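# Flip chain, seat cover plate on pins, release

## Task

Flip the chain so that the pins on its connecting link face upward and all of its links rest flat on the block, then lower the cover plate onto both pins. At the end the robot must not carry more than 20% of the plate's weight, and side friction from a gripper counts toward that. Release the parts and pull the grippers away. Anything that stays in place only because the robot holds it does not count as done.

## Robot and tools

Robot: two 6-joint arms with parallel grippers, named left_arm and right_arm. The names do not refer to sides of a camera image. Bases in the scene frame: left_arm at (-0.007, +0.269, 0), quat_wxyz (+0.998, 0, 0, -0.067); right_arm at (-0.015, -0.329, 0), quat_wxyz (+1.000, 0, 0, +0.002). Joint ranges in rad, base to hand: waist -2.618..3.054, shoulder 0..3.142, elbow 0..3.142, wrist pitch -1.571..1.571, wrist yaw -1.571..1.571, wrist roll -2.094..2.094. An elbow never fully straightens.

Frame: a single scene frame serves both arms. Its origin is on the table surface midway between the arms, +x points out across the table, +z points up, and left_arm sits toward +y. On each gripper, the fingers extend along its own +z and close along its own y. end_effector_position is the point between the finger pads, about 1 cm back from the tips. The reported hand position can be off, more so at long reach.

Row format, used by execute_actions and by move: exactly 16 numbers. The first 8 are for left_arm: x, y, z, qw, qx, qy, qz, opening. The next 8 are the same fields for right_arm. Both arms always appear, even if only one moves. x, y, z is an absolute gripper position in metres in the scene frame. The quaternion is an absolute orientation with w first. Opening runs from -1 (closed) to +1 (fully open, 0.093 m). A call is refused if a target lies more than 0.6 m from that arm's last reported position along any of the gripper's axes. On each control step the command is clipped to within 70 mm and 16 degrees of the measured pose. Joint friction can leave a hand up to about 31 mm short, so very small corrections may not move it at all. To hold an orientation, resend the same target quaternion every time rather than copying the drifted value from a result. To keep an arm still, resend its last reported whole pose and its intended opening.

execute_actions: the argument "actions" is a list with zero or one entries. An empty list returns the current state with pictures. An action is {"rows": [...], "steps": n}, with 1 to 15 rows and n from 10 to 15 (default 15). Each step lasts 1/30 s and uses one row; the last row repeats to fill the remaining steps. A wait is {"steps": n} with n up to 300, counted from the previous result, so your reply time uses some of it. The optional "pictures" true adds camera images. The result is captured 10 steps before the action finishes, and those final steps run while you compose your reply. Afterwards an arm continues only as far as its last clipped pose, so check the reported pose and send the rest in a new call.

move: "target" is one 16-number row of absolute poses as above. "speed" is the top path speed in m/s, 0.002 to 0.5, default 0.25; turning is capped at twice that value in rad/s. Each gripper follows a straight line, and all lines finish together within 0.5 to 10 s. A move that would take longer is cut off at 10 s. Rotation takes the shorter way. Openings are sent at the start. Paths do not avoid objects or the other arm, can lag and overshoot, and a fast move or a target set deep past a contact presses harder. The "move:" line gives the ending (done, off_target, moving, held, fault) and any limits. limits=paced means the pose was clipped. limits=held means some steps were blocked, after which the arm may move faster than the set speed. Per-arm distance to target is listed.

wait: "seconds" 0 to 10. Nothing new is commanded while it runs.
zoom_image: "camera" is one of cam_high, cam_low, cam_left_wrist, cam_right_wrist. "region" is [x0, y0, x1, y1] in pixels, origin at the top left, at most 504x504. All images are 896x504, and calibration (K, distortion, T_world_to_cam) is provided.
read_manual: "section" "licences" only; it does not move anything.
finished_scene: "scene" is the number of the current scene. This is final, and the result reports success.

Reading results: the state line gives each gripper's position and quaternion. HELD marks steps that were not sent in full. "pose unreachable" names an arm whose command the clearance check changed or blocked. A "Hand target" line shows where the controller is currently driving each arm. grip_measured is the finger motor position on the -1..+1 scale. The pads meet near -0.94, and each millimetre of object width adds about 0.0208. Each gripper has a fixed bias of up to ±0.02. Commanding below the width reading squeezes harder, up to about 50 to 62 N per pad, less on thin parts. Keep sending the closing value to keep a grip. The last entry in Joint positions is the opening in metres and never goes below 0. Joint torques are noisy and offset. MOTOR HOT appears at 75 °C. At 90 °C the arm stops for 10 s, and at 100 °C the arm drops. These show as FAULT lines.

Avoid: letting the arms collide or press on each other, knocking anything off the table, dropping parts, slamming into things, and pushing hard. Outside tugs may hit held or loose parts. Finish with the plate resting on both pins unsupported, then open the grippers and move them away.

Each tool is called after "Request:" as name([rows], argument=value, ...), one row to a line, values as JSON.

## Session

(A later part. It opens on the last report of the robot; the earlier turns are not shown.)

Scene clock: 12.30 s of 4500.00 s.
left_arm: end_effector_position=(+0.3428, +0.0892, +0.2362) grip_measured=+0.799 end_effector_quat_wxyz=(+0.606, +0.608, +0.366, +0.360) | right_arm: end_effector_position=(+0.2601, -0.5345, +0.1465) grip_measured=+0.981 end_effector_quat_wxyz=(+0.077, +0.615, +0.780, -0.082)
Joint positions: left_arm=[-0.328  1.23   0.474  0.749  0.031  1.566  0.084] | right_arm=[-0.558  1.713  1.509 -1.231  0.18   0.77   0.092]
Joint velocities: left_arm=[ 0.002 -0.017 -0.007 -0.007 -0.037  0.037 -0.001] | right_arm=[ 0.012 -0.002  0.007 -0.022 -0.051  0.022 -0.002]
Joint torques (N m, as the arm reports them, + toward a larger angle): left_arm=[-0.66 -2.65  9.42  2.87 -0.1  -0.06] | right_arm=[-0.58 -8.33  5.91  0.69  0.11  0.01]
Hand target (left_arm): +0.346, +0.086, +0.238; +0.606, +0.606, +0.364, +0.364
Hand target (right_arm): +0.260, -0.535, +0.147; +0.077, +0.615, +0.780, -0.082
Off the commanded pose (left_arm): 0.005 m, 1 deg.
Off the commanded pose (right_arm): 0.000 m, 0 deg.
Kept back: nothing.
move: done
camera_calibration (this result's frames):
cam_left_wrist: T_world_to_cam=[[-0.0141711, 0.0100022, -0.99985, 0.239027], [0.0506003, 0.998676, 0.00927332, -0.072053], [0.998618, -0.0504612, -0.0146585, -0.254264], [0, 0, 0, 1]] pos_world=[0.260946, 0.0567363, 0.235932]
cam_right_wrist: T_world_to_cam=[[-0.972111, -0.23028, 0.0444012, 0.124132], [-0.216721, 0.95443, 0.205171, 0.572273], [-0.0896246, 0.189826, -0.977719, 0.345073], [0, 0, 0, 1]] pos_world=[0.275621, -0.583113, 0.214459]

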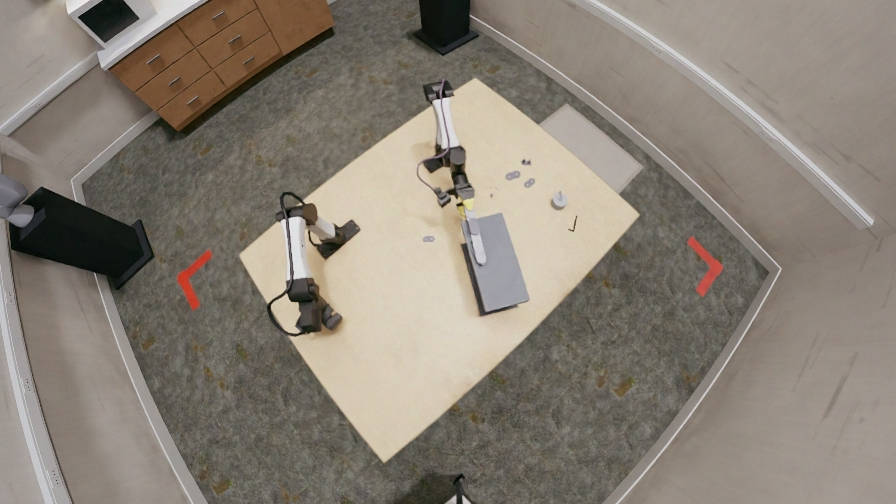

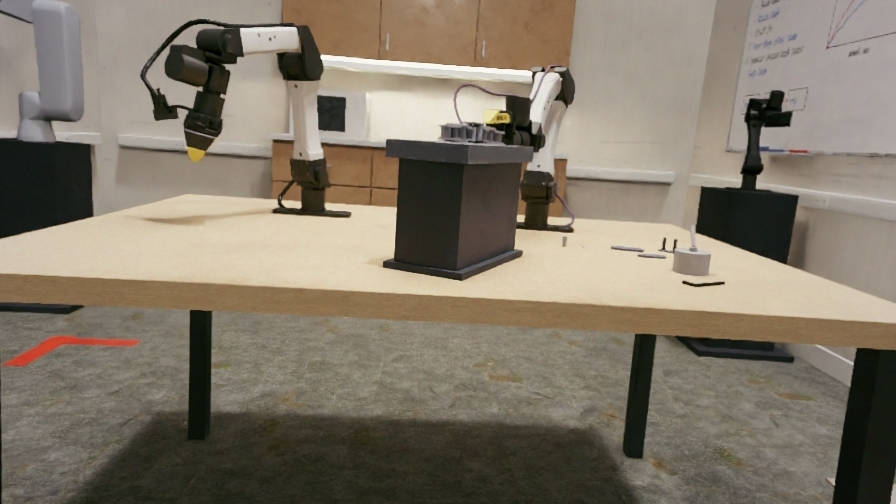

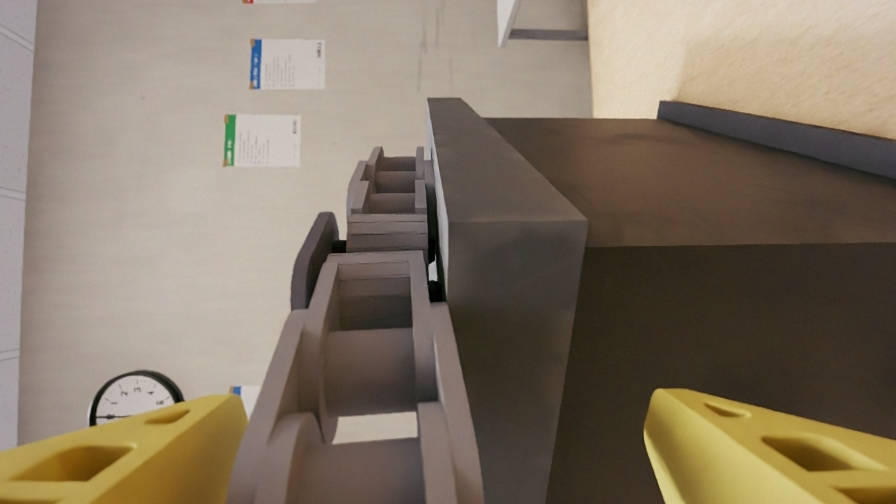

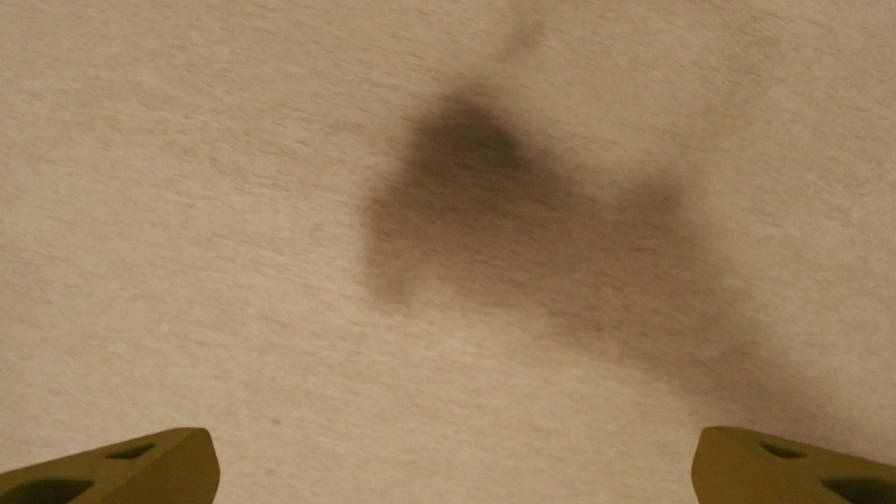

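Centre ≈0.251.

Request:
move(target=[0.348,0.081,0.254,0.606,0.606,0.364,0.364,0.8,0.2601,-0.5345,0.1465,0.077,0.615,0.78,-0.082,1], speed=0.05)

Request:
move(target=[0.348,0.081,0.254,0.606,0.606,0.364,0.364,-0.5,0.2601,-0.5345,0.1465,0.077,0.615,0.78,-0.082,1], speed=0.05)

Request:
move(target=[0.355,0.095,0.27,0.699,0.421,0.568,0.105,-0.5,0.2601,-0.5345,0.1465,0.077,0.615,0.78,-0.082,1], speed=0.2)

Request:
move(target=[0.362,0.11,0.262,0.686,0.171,0.686,-0.171,-0.5,0.2601,-0.5345,0.1465,0.077,0.615,0.78,-0.082,1], speed=0.2)

Scene clock: 13.67 s of 4500.00 s.
left_arm: end_effector_position=(+0.3471, +0.0828, +0.2545) grip_measured=+0.799 end_effector_quat_wxyz=(+0.613, +0.602, +0.361, +0.364) | right_arm: end_effector_position=(+0.2601, -0.5345, +0.1465) grip_measured=+0.981 end_effector_quat_wxyz=(+0.077, +0.615, +0.780, -0.082)
Joint positions: left_arm=[-0.344  1.23   0.531  0.714  0.016  1.566  0.084] | right_arm=[-0.558  1.713  1.509 -1.231  0.18   0.77   0.092]
Joint velocities: left_arm=[ 0.007  0.002  0.007  0.095 -0.037  0.051  0.   ] | right_arm=[-0.012 -0.017 -0.017  0.095 -0.037  0.022  0.   ]
Joint torques (N m, as the arm reports them, + toward a larger angle): left_arm=[-0.61 -4.47  9.51  2.42 -0.17 -0.07] | right_arm=[-0.63 -8.32  5.85  0.68  0.12  0.02]
Hand target (left_arm): +0.348, +0.081, +0.254; +0.607, +0.606, +0.364, +0.364
Hand target (right_arm): +0.260, -0.535, +0.147; +0.077, +0.615, +0.780, -0.082
Off the commanded pose (left_arm): 0.002 m, 1 deg.
Off the commanded pose (right_arm): 0.000 m, 0 deg.
Kept back: nothing.
move: done
camera_calibration (this result's frames):
cam_left_wrist: T_world_to_cam=[[0.00621086, -0.000412977, -0.999981, 0.251271], [0.0512678, 0.998685, -0.0000940182, -0.0638706], [0.998666, -0.0512662, 0.00622387, -0.26386], [0, 0, 0, 1]] pos_world=[0.265222, 0.0503632, 0.252902]
cam_right_wrist: T_world_to_cam=[[-0.972111, -0.23028, 0.0444012, 0.124132], [-0.216721, 0.95443, 0.205171, 0.572273], [-0.0896246, 0.189826, -0.977719, 0.345073], [0, 0, 0, 1]] pos_world=[0.275621, -0.583113, 0.214459]

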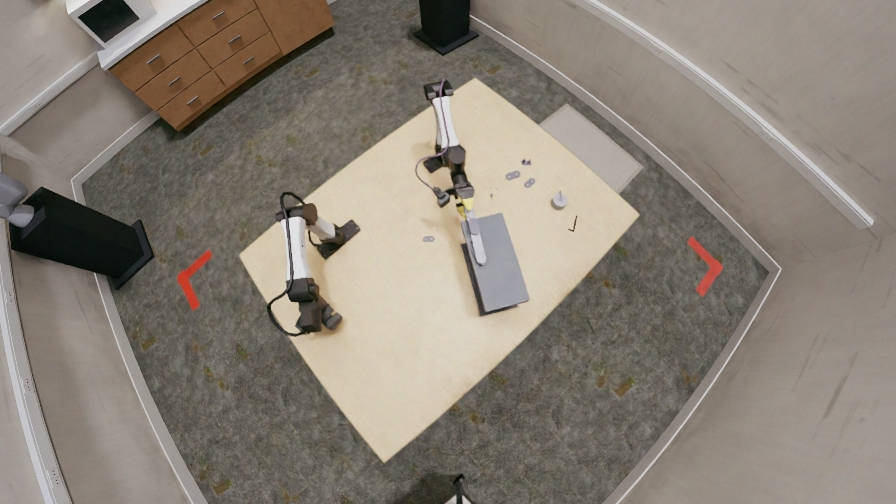

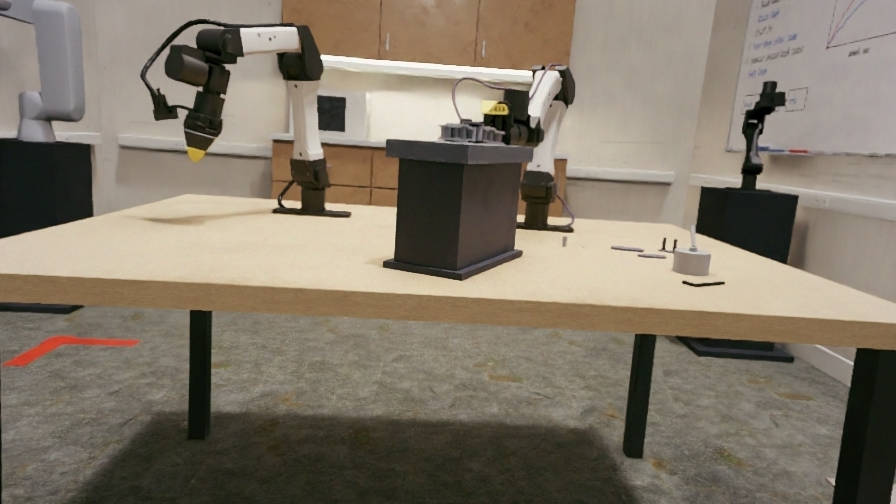

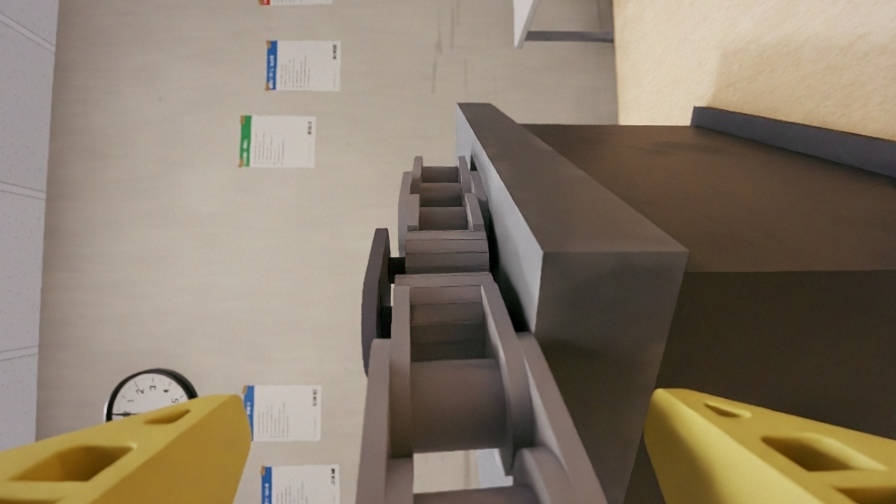

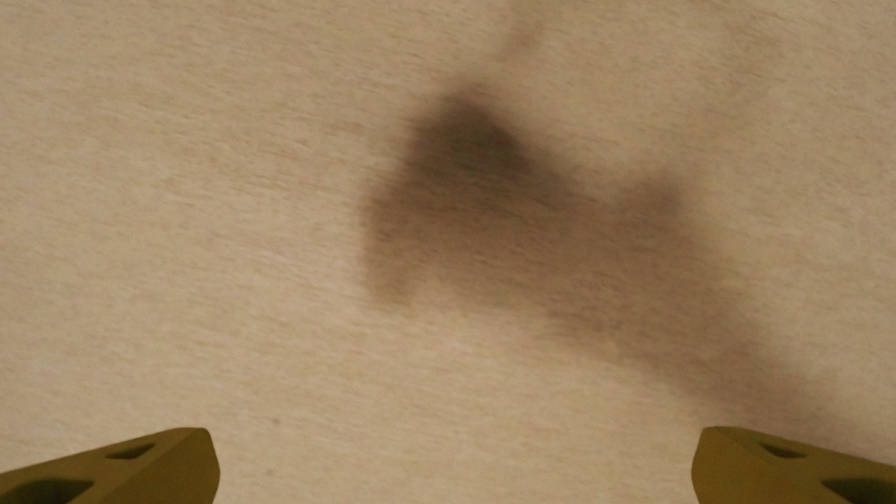

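Scene clock: 14.37 s of 4500.00 s.
left_arm: end_effector_position=(+0.3472, +0.0828, +0.2534) grip_measured=-0.364 end_effector_quat_wxyz=(+0.611, +0.603, +0.362, +0.364) | right_arm: end_effector_position=(+0.2601, -0.5345, +0.1465) grip_measured=+0.981 end_effector_quat_wxyz=(+0.077, +0.615, +0.780, -0.082)
Joint positions: left_arm=[-0.344  1.23   0.531  0.71   0.016  1.567  0.028] | right_arm=[-0.558  1.713  1.509 -1.231  0.18   0.77   0.092]
Joint velocities: left_arm=[-0.002 -0.012 -0.007  0.022  0.037  0.051  0.001] | right_arm=[-0.012  0.007  0.007  0.051  0.037  0.007 -0.   ]
Joint torques (N m, as the arm reports them, + toward a larger angle): left_arm=[-0.64 -4.16  9.77  2.39 -0.14 -0.07] | right_arm=[-0.55 -8.34  5.88  0.71  0.13  0.03]
Hand target (left_arm): +0.348, +0.081, +0.254; +0.606, +0.606, +0.364, +0.364
Hand target (right_arm): +0.260, -0.535, +0.147; +0.077, +0.615, +0.780, -0.082
Off the commanded pose (left_arm): 0.002 m, 1 deg.
Off the commanded pose (right_arm): 0.000 m, 0 deg.
Kept back: nothing.
move: done
camera_calibration (this result's frames):
cam_left_wrist: T_world_to_cam=[[0.00284369, 0.0021857, -0.999994, 0.25121], [0.0508804, 0.998702, 0.00232756, -0.0644037], [0.998701, -0.0508867, 0.00272879, -0.263052], [0, 0, 0, 1]] pos_world=[0.265273, 0.0503852, 0.252076]
cam_right_wrist: T_world_to_cam=[[-0.972111, -0.23028, 0.0444012, 0.124132], [-0.216721, 0.95443, 0.205171, 0.572273], [-0.0896246, 0.189826, -0.977719, 0.345073], [0, 0, 0, 1]] pos_world=[0.275621, -0.583113, 0.214459]

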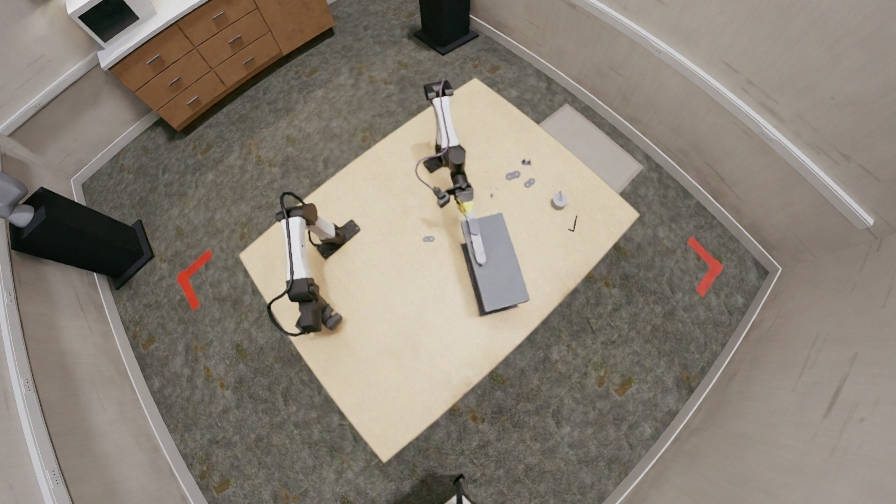

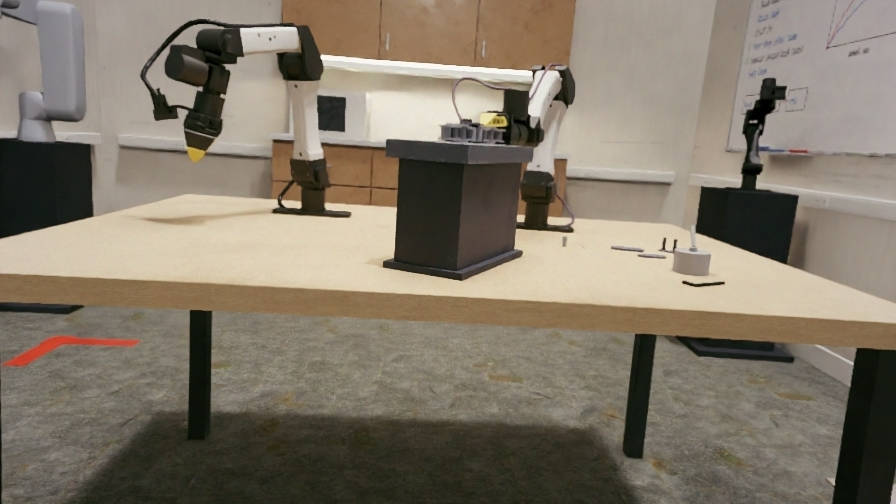

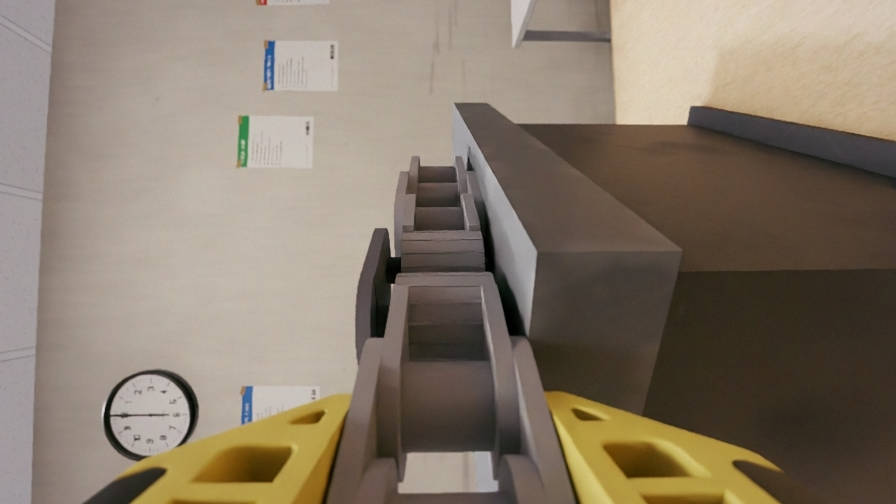

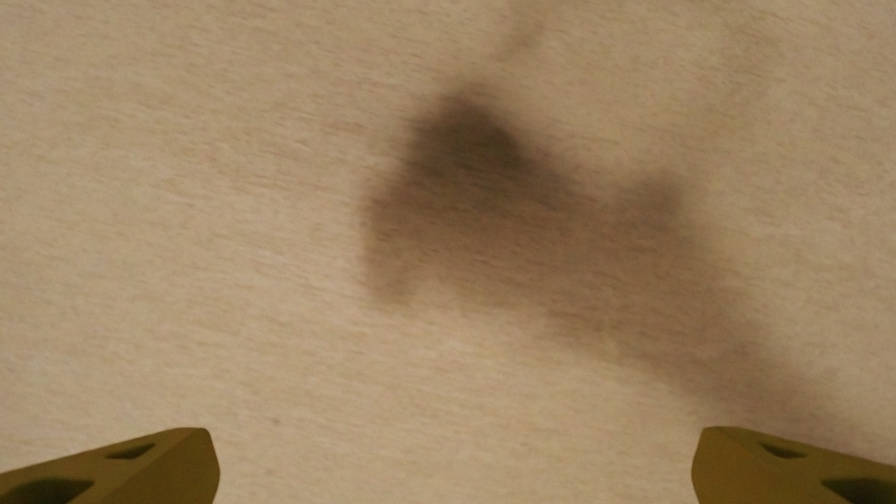

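Scene clock: 16.83 s of 4500.00 s.
left_arm: end_effector_position=(+0.3562, +0.0960, +0.2607) grip_measured=-0.363 end_effector_quat_wxyz=(+0.694, +0.422, +0.573, +0.114) | right_arm: end_effector_position=(+0.2601, -0.5345, +0.1465) grip_measured=+0.981 end_effector_quat_wxyz=(+0.077, +0.615, +0.780, -0.082)
Joint positions: left_arm=[-0.292  1.213  0.577  0.625  0.047  0.798  0.028] | right_arm=[-0.558  1.713  1.509 -1.231  0.18   0.77   0.092]
Joint velocities: left_arm=[ 0.012 -0.012 -0.002 -0.007 -0.022 -0.125  0.001] | right_arm=[-0.012 -0.007 -0.017  0.007 -0.154 -0.007  0.001]
Joint torques (N m, as the arm reports them, + toward a larger angle): left_arm=[ 0.37 -5.51 10.01  2.44  0.16 -0.12] | right_arm=[-0.6  -8.32  5.83  0.7   0.12  0.02]
Hand target (left_arm): +0.354, +0.095, +0.270; +0.699, +0.422, +0.568, +0.106
Hand target (right_arm): +0.260, -0.535, +0.147; +0.077, +0.615, +0.780, -0.082
Off the commanded pose (left_arm): 0.009 m, 1 deg.
Off the commanded pose (right_arm): 0.000 m, 0 deg.
Kept back: nothing.
move: done
camera_calibration (this result's frames):
cam_left_wrist: T_world_to_cam=[[-0.331526, -0.608871, -0.720671, 0.363395], [-0.0901849, 0.780825, -0.618206, 0.154859], [0.939126, -0.139958, -0.313775, -0.159168], [0, 0, 0, 1]] pos_world=[0.283919, 0.0780656, 0.30768]
cam_right_wrist: T_world_to_cam=[[-0.972111, -0.23028, 0.0444012, 0.124132], [-0.216721, 0.95443, 0.205171, 0.572273], [-0.0896246, 0.189826, -0.977719, 0.345073], [0, 0, 0, 1]] pos_world=[0.275621, -0.583113, 0.214459]

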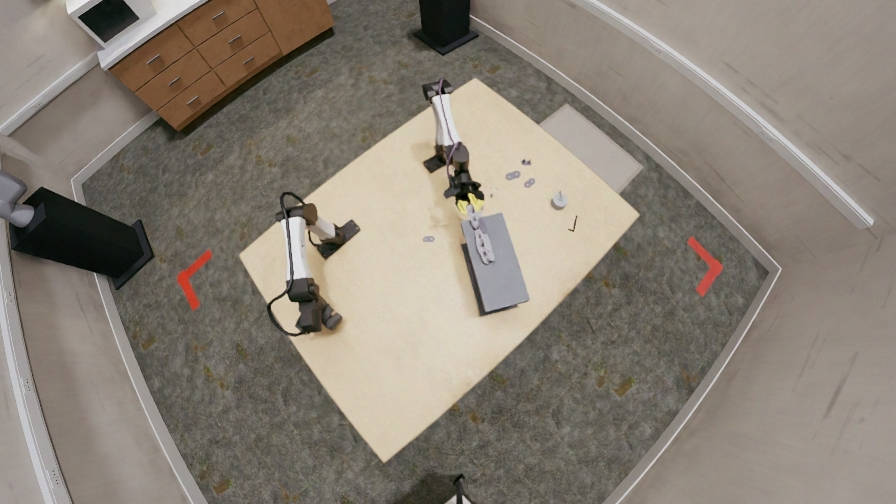

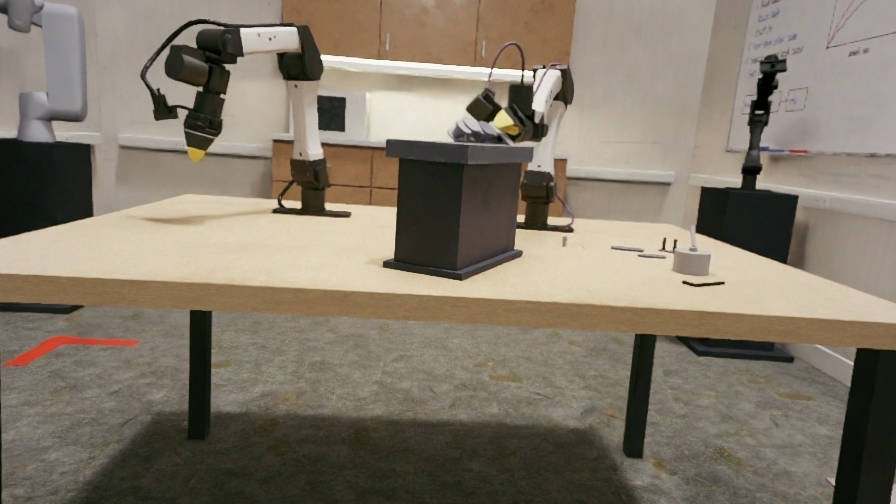

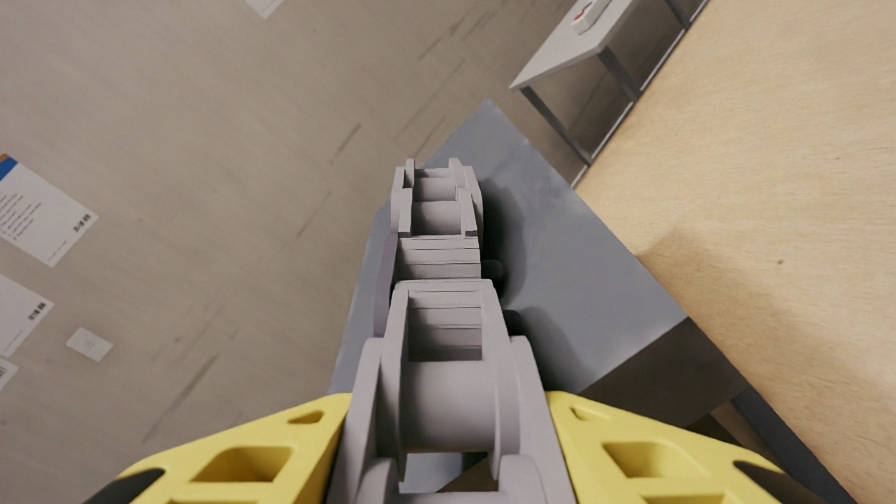

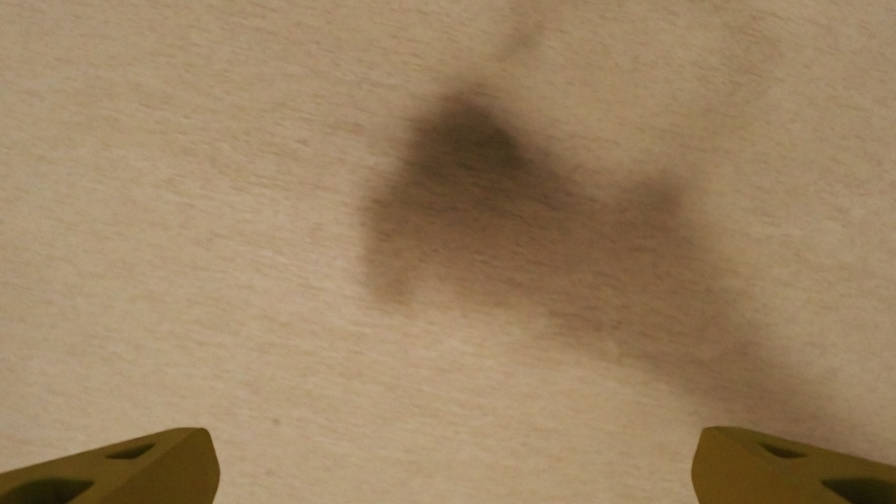

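Scene clock: 19.33 s of 4500.00 s.
left_arm: end_effector_position=(+0.3618, +0.1100, +0.2566) grip_measured=-0.363 end_effector_quat_wxyz=(+0.678, +0.173, +0.696, -0.162) | right_arm: end_effector_position=(+0.2601, -0.5345, +0.1465) grip_measured=+0.981 end_effector_quat_wxyz=(+0.077, +0.615, +0.780, -0.082)
Joint positions: left_arm=[-0.223  1.213  0.577  0.607  0.122  0.013  0.028] | right_arm=[-0.558  1.713  1.509 -1.231  0.18   0.77   0.092]
Joint velocities: left_arm=[ 0.002  0.012  0.002 -0.037  0.037  0.037  0.001] | right_arm=[-0.012  0.017  0.002  0.007  0.007 -0.022 -0.   ]
Joint torques (N m, as the arm reports them, + toward a larger angle): left_arm=[ 0.48 -4.04  8.36  3.19  0.13 -0.09] | right_arm=[-0.6  -8.33  5.87  0.69  0.13  0.  ]
Hand target (left_arm): +0.362, +0.110, +0.262; +0.686, +0.172, +0.686, -0.170
Hand target (right_arm): +0.260, -0.535, +0.147; +0.077, +0.615, +0.780, -0.082
Off the commanded pose (left_arm): 0.005 m, 2 deg.
Off the commanded pose (right_arm): 0.000 m, 0 deg.
Kept back: nothing.
move: done
camera_calibration (this result's frames):
cam_left_wrist: T_world_to_cam=[[-0.469918, -0.882552, -0.0167294, 0.270282], [-0.393869, 0.226603, -0.890796, 0.38269], [0.789965, -0.412012, -0.454095, -0.0438407], [0, 0, 0, 1]] pos_world=[0.312373, 0.133756, 0.325513]
cam_right_wrist: T_world_to_cam=[[-0.972111, -0.23028, 0.0444012, 0.124132], [-0.216721, 0.95443, 0.205171, 0.572273], [-0.0896246, 0.189826, -0.977719, 0.345073], [0, 0, 0, 1]] pos_world=[0.275621, -0.583113, 0.214459]

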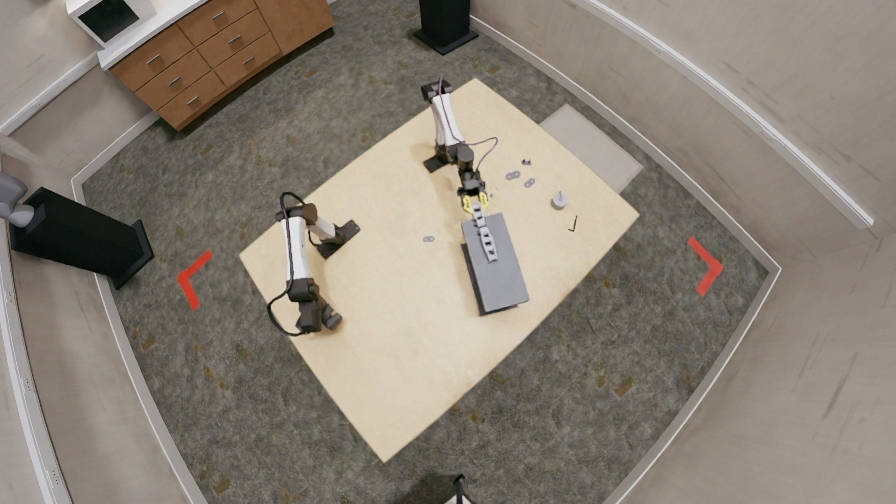

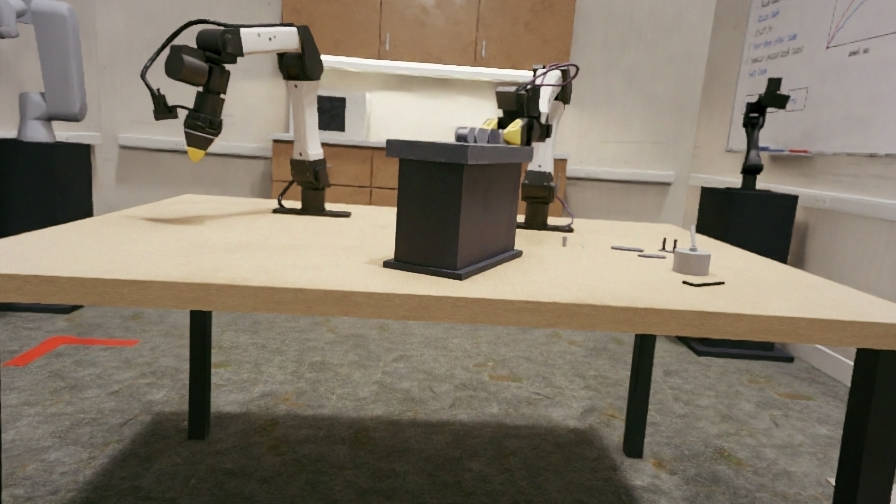

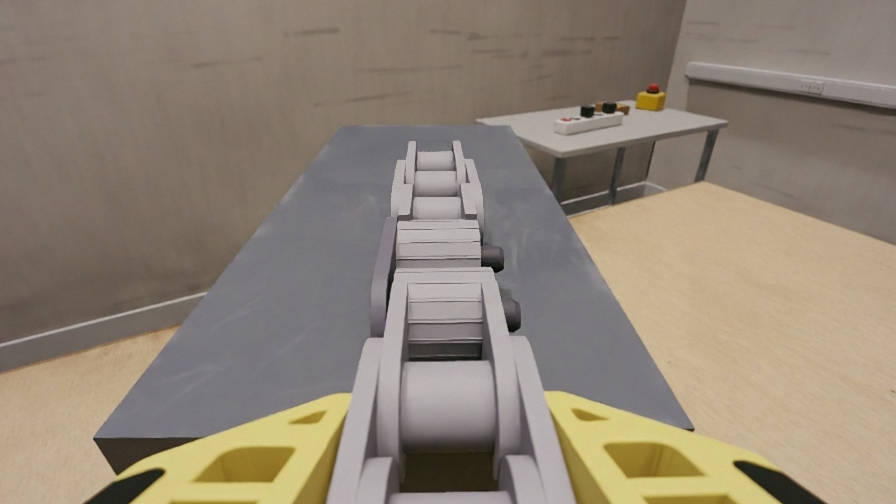

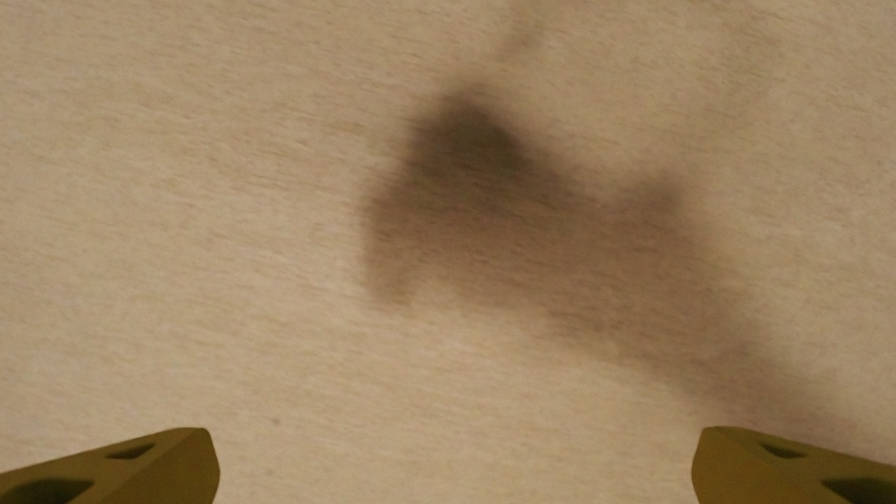

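Request:
move(target=[0.37,0.125,0.267,0.568,-0.105,0.699,-0.421,-0.5,0.2601,-0.5345,0.1465,0.077,0.615,0.78,-0.082,1], speed=0.2)

Request:
move(target=[0.377,0.139,0.254,0.364,-0.364,0.606,-0.606,-0.5,0.2601,-0.5345,0.1465,0.077,0.615,0.78,-0.082,1], speed=0.2)

Scene clock: 22.33 s of 4500.00 s.
left_arm: end_effector_position=(+0.3669, +0.1254, +0.2593) grip_measured=-0.363 end_effector_quat_wxyz=(+0.568, -0.103, +0.706, -0.411) | right_arm: end_effector_position=(+0.2601, -0.5345, +0.1465) grip_measured=+0.981 end_effector_quat_wxyz=(+0.077, +0.615, +0.780, -0.082)
Joint positions: left_arm=[-0.152  1.213  0.577  0.618  0.196 -0.768  0.028] | right_arm=[-0.558  1.713  1.509 -1.231  0.18   0.77   0.092]
Joint velocities: left_arm=[ 0.002 -0.002  0.012  0.066  0.037 -0.007 -0.   ] | right_arm=[-0.002 -0.022 -0.002  0.051 -0.066  0.095  0.001]
Joint torques (N m, as the arm reports them, + toward a larger angle): left_arm=[ 0.46 -3.66 10.13  2.76  0.16 -0.13] | right_arm=[-0.56 -8.36  5.9   0.7   0.11  0.01]
Hand target (left_arm): +0.369, +0.125, +0.267; +0.569, -0.104, +0.699, -0.420
Hand target (right_arm): +0.260, -0.535, +0.147; +0.077, +0.615, +0.780, -0.082
Off the commanded pose (left_arm): 0.008 m, 1 deg.
Off the commanded pose (right_arm): 0.000 m, 0 deg.
Kept back: nothing.
move: done
camera_calibration (this result's frames):
cam_left_wrist: T_world_to_cam=[[-0.332649, -0.641008, 0.691703, 0.0220115], [-0.677732, -0.347536, -0.647995, 0.496805], [0.655762, -0.684345, -0.318824, 0.00801478], [0, 0, 0, 1]] pos_world=[0.338767, 0.192252, 0.309257]
cam_right_wrist: T_world_to_cam=[[-0.972111, -0.23028, 0.0444012, 0.124132], [-0.216721, 0.95443, 0.205171, 0.572273], [-0.0896246, 0.189826, -0.977719, 0.345073], [0, 0, 0, 1]] pos_world=[0.275621, -0.583113, 0.214459]

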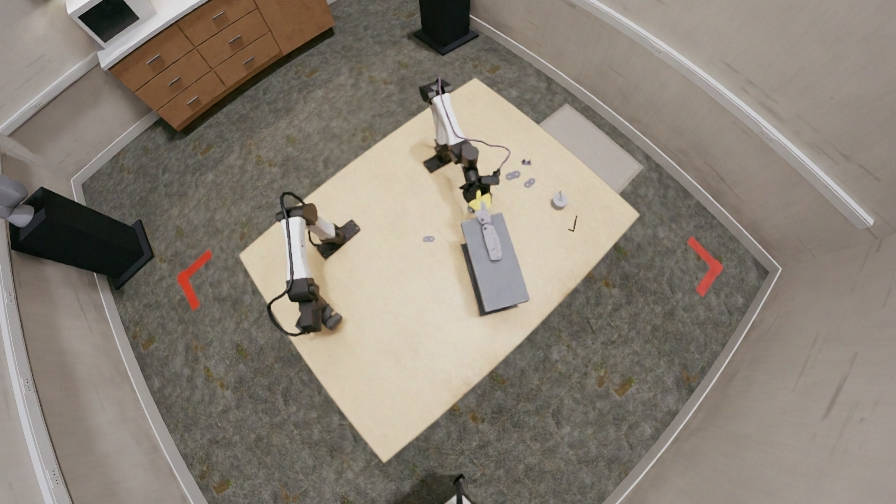

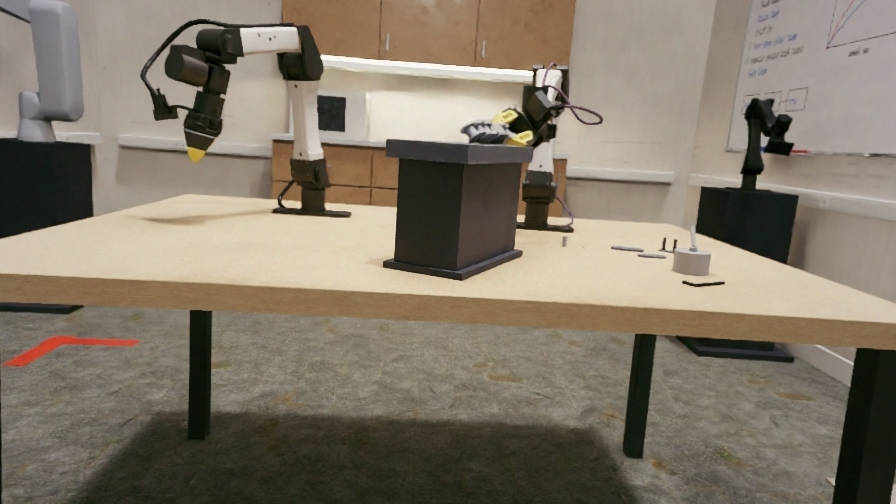

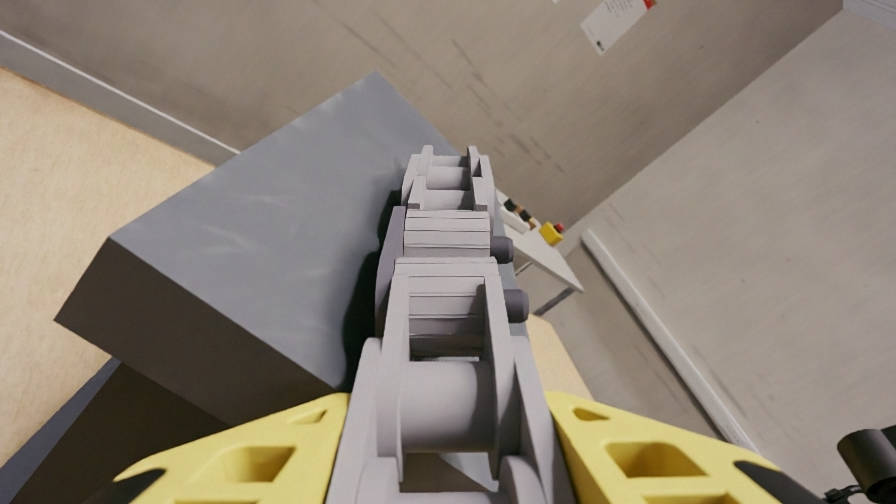

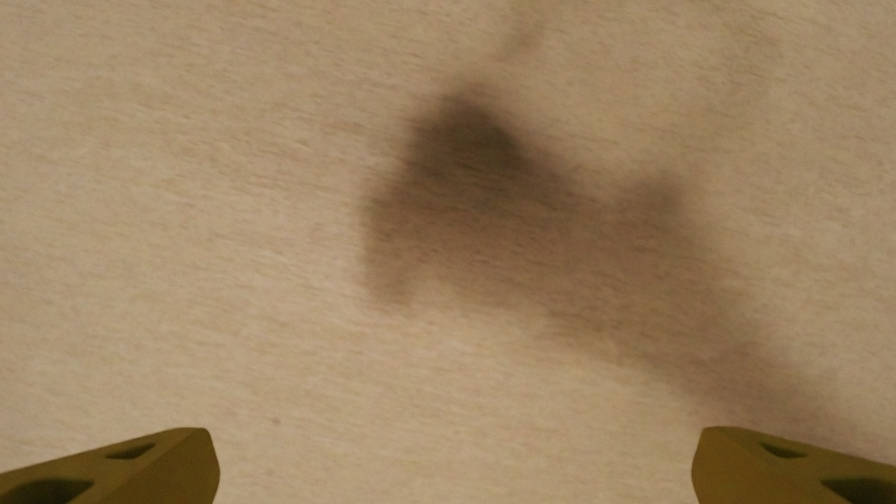

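Scene clock: 24.80 s of 4500.00 s.
left_arm: end_effector_position=(+0.3749, +0.1374, +0.2567) grip_measured=-0.362 end_effector_quat_wxyz=(+0.368, -0.360, +0.612, -0.600) | right_arm: end_effector_position=(+0.2601, -0.5345, +0.1465) grip_measured=+0.981 end_effector_quat_wxyz=(+0.077, +0.615, +0.780, -0.082)
Joint positions: left_arm=[-0.089  1.246  0.577  0.661  0.266 -1.55   0.028] | right_arm=[-0.558  1.713  1.509 -1.231  0.18   0.77   0.092]
Joint velocities: left_arm=[-0.002  0.007  0.002 -0.022  0.037 -0.051  0.001] | right_arm=[-0.017 -0.022  0.007 -0.051  0.007  0.037 -0.   ]
Joint torques (N m, as the arm reports them, + toward a larger angle): left_arm=[ 0.45 -3.18  7.85  3.09  0.06 -0.08] | right_arm=[-0.57 -8.35  5.81  0.7   0.1   0.02]
Hand target (left_arm): +0.377, +0.139, +0.254; +0.365, -0.364, +0.607, -0.605
Hand target (right_arm): +0.260, -0.535, +0.147; +0.077, +0.615, +0.780, -0.082
Off the commanded pose (left_arm): 0.004 m, 1 deg.
Off the commanded pose (right_arm): 0.000 m, 0 deg.
Kept back: nothing.
move: done
camera_calibration (this result's frames):
cam_left_wrist: T_world_to_cam=[[-0.0136383, -0.0219664, 0.999666, -0.249558], [-0.802522, -0.596137, -0.024048, 0.425473], [0.596466, -0.802582, -0.00949822, -0.030756], [0, 0, 0, 1]] pos_world=[0.356393, 0.223474, 0.259414]
cam_right_wrist: T_world_to_cam=[[-0.972111, -0.23028, 0.0444012, 0.124132], [-0.216721, 0.95443, 0.205171, 0.572273], [-0.0896246, 0.189826, -0.977719, 0.345073], [0, 0, 0, 1]] pos_world=[0.275621, -0.583113, 0.214459]

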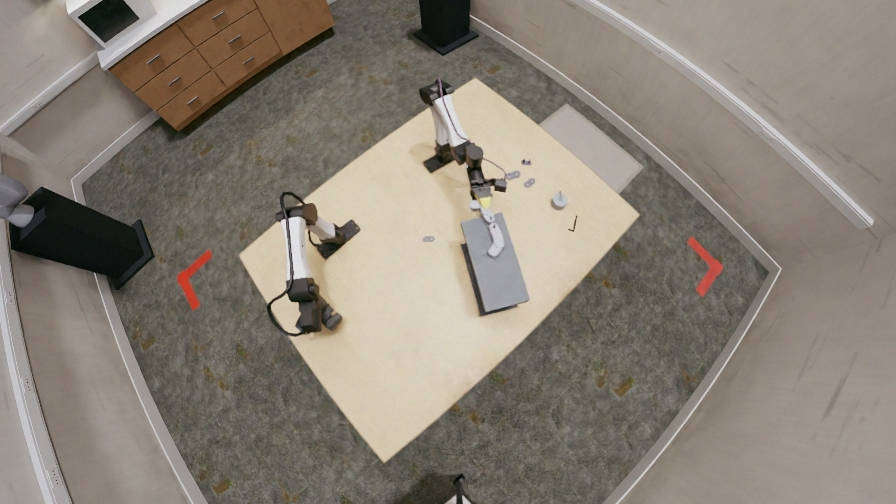

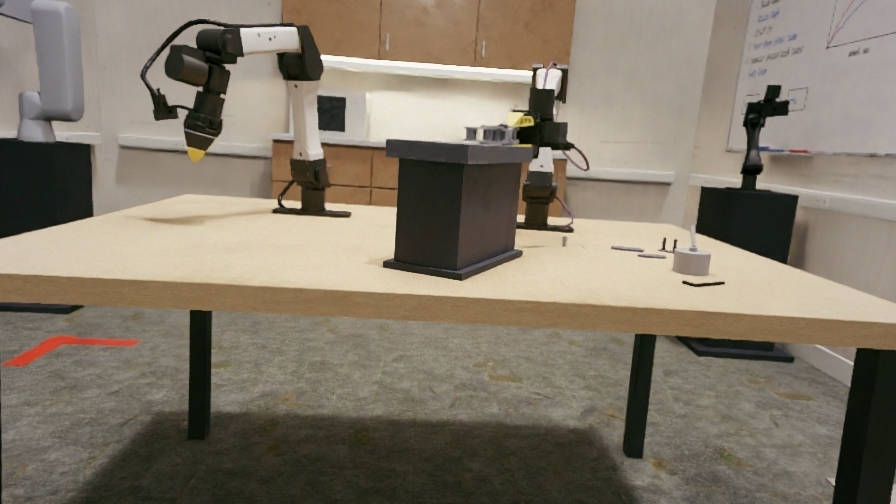

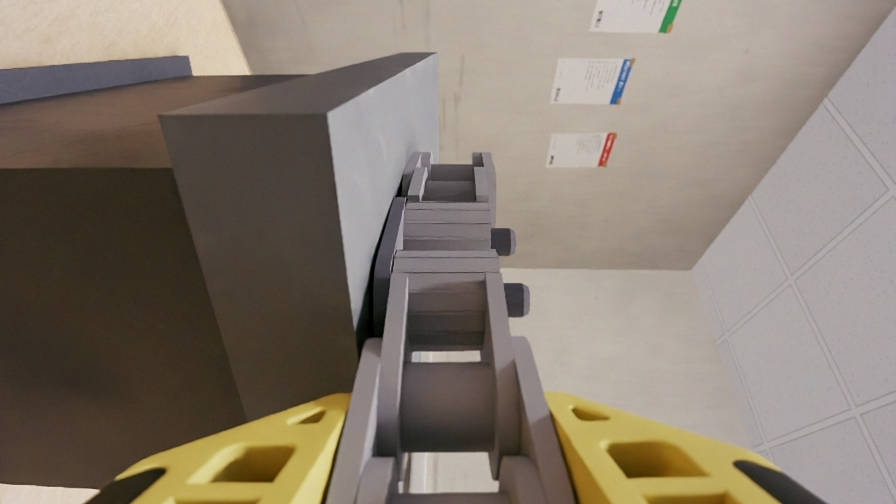

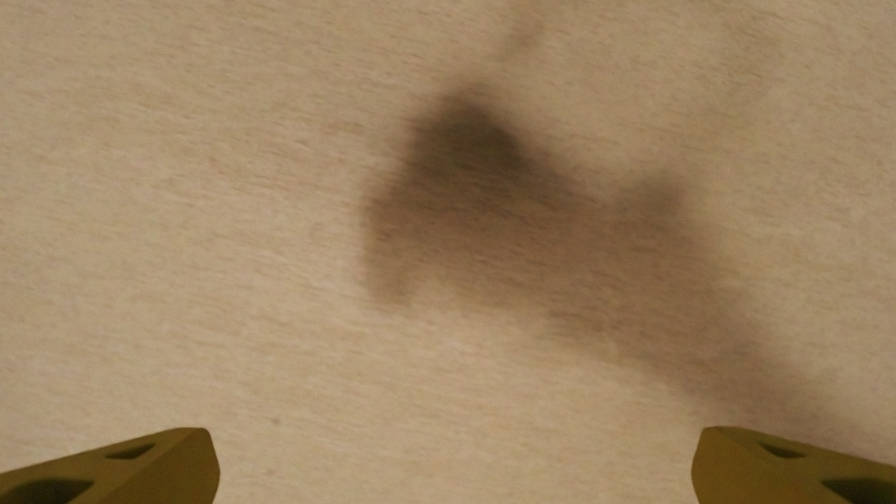

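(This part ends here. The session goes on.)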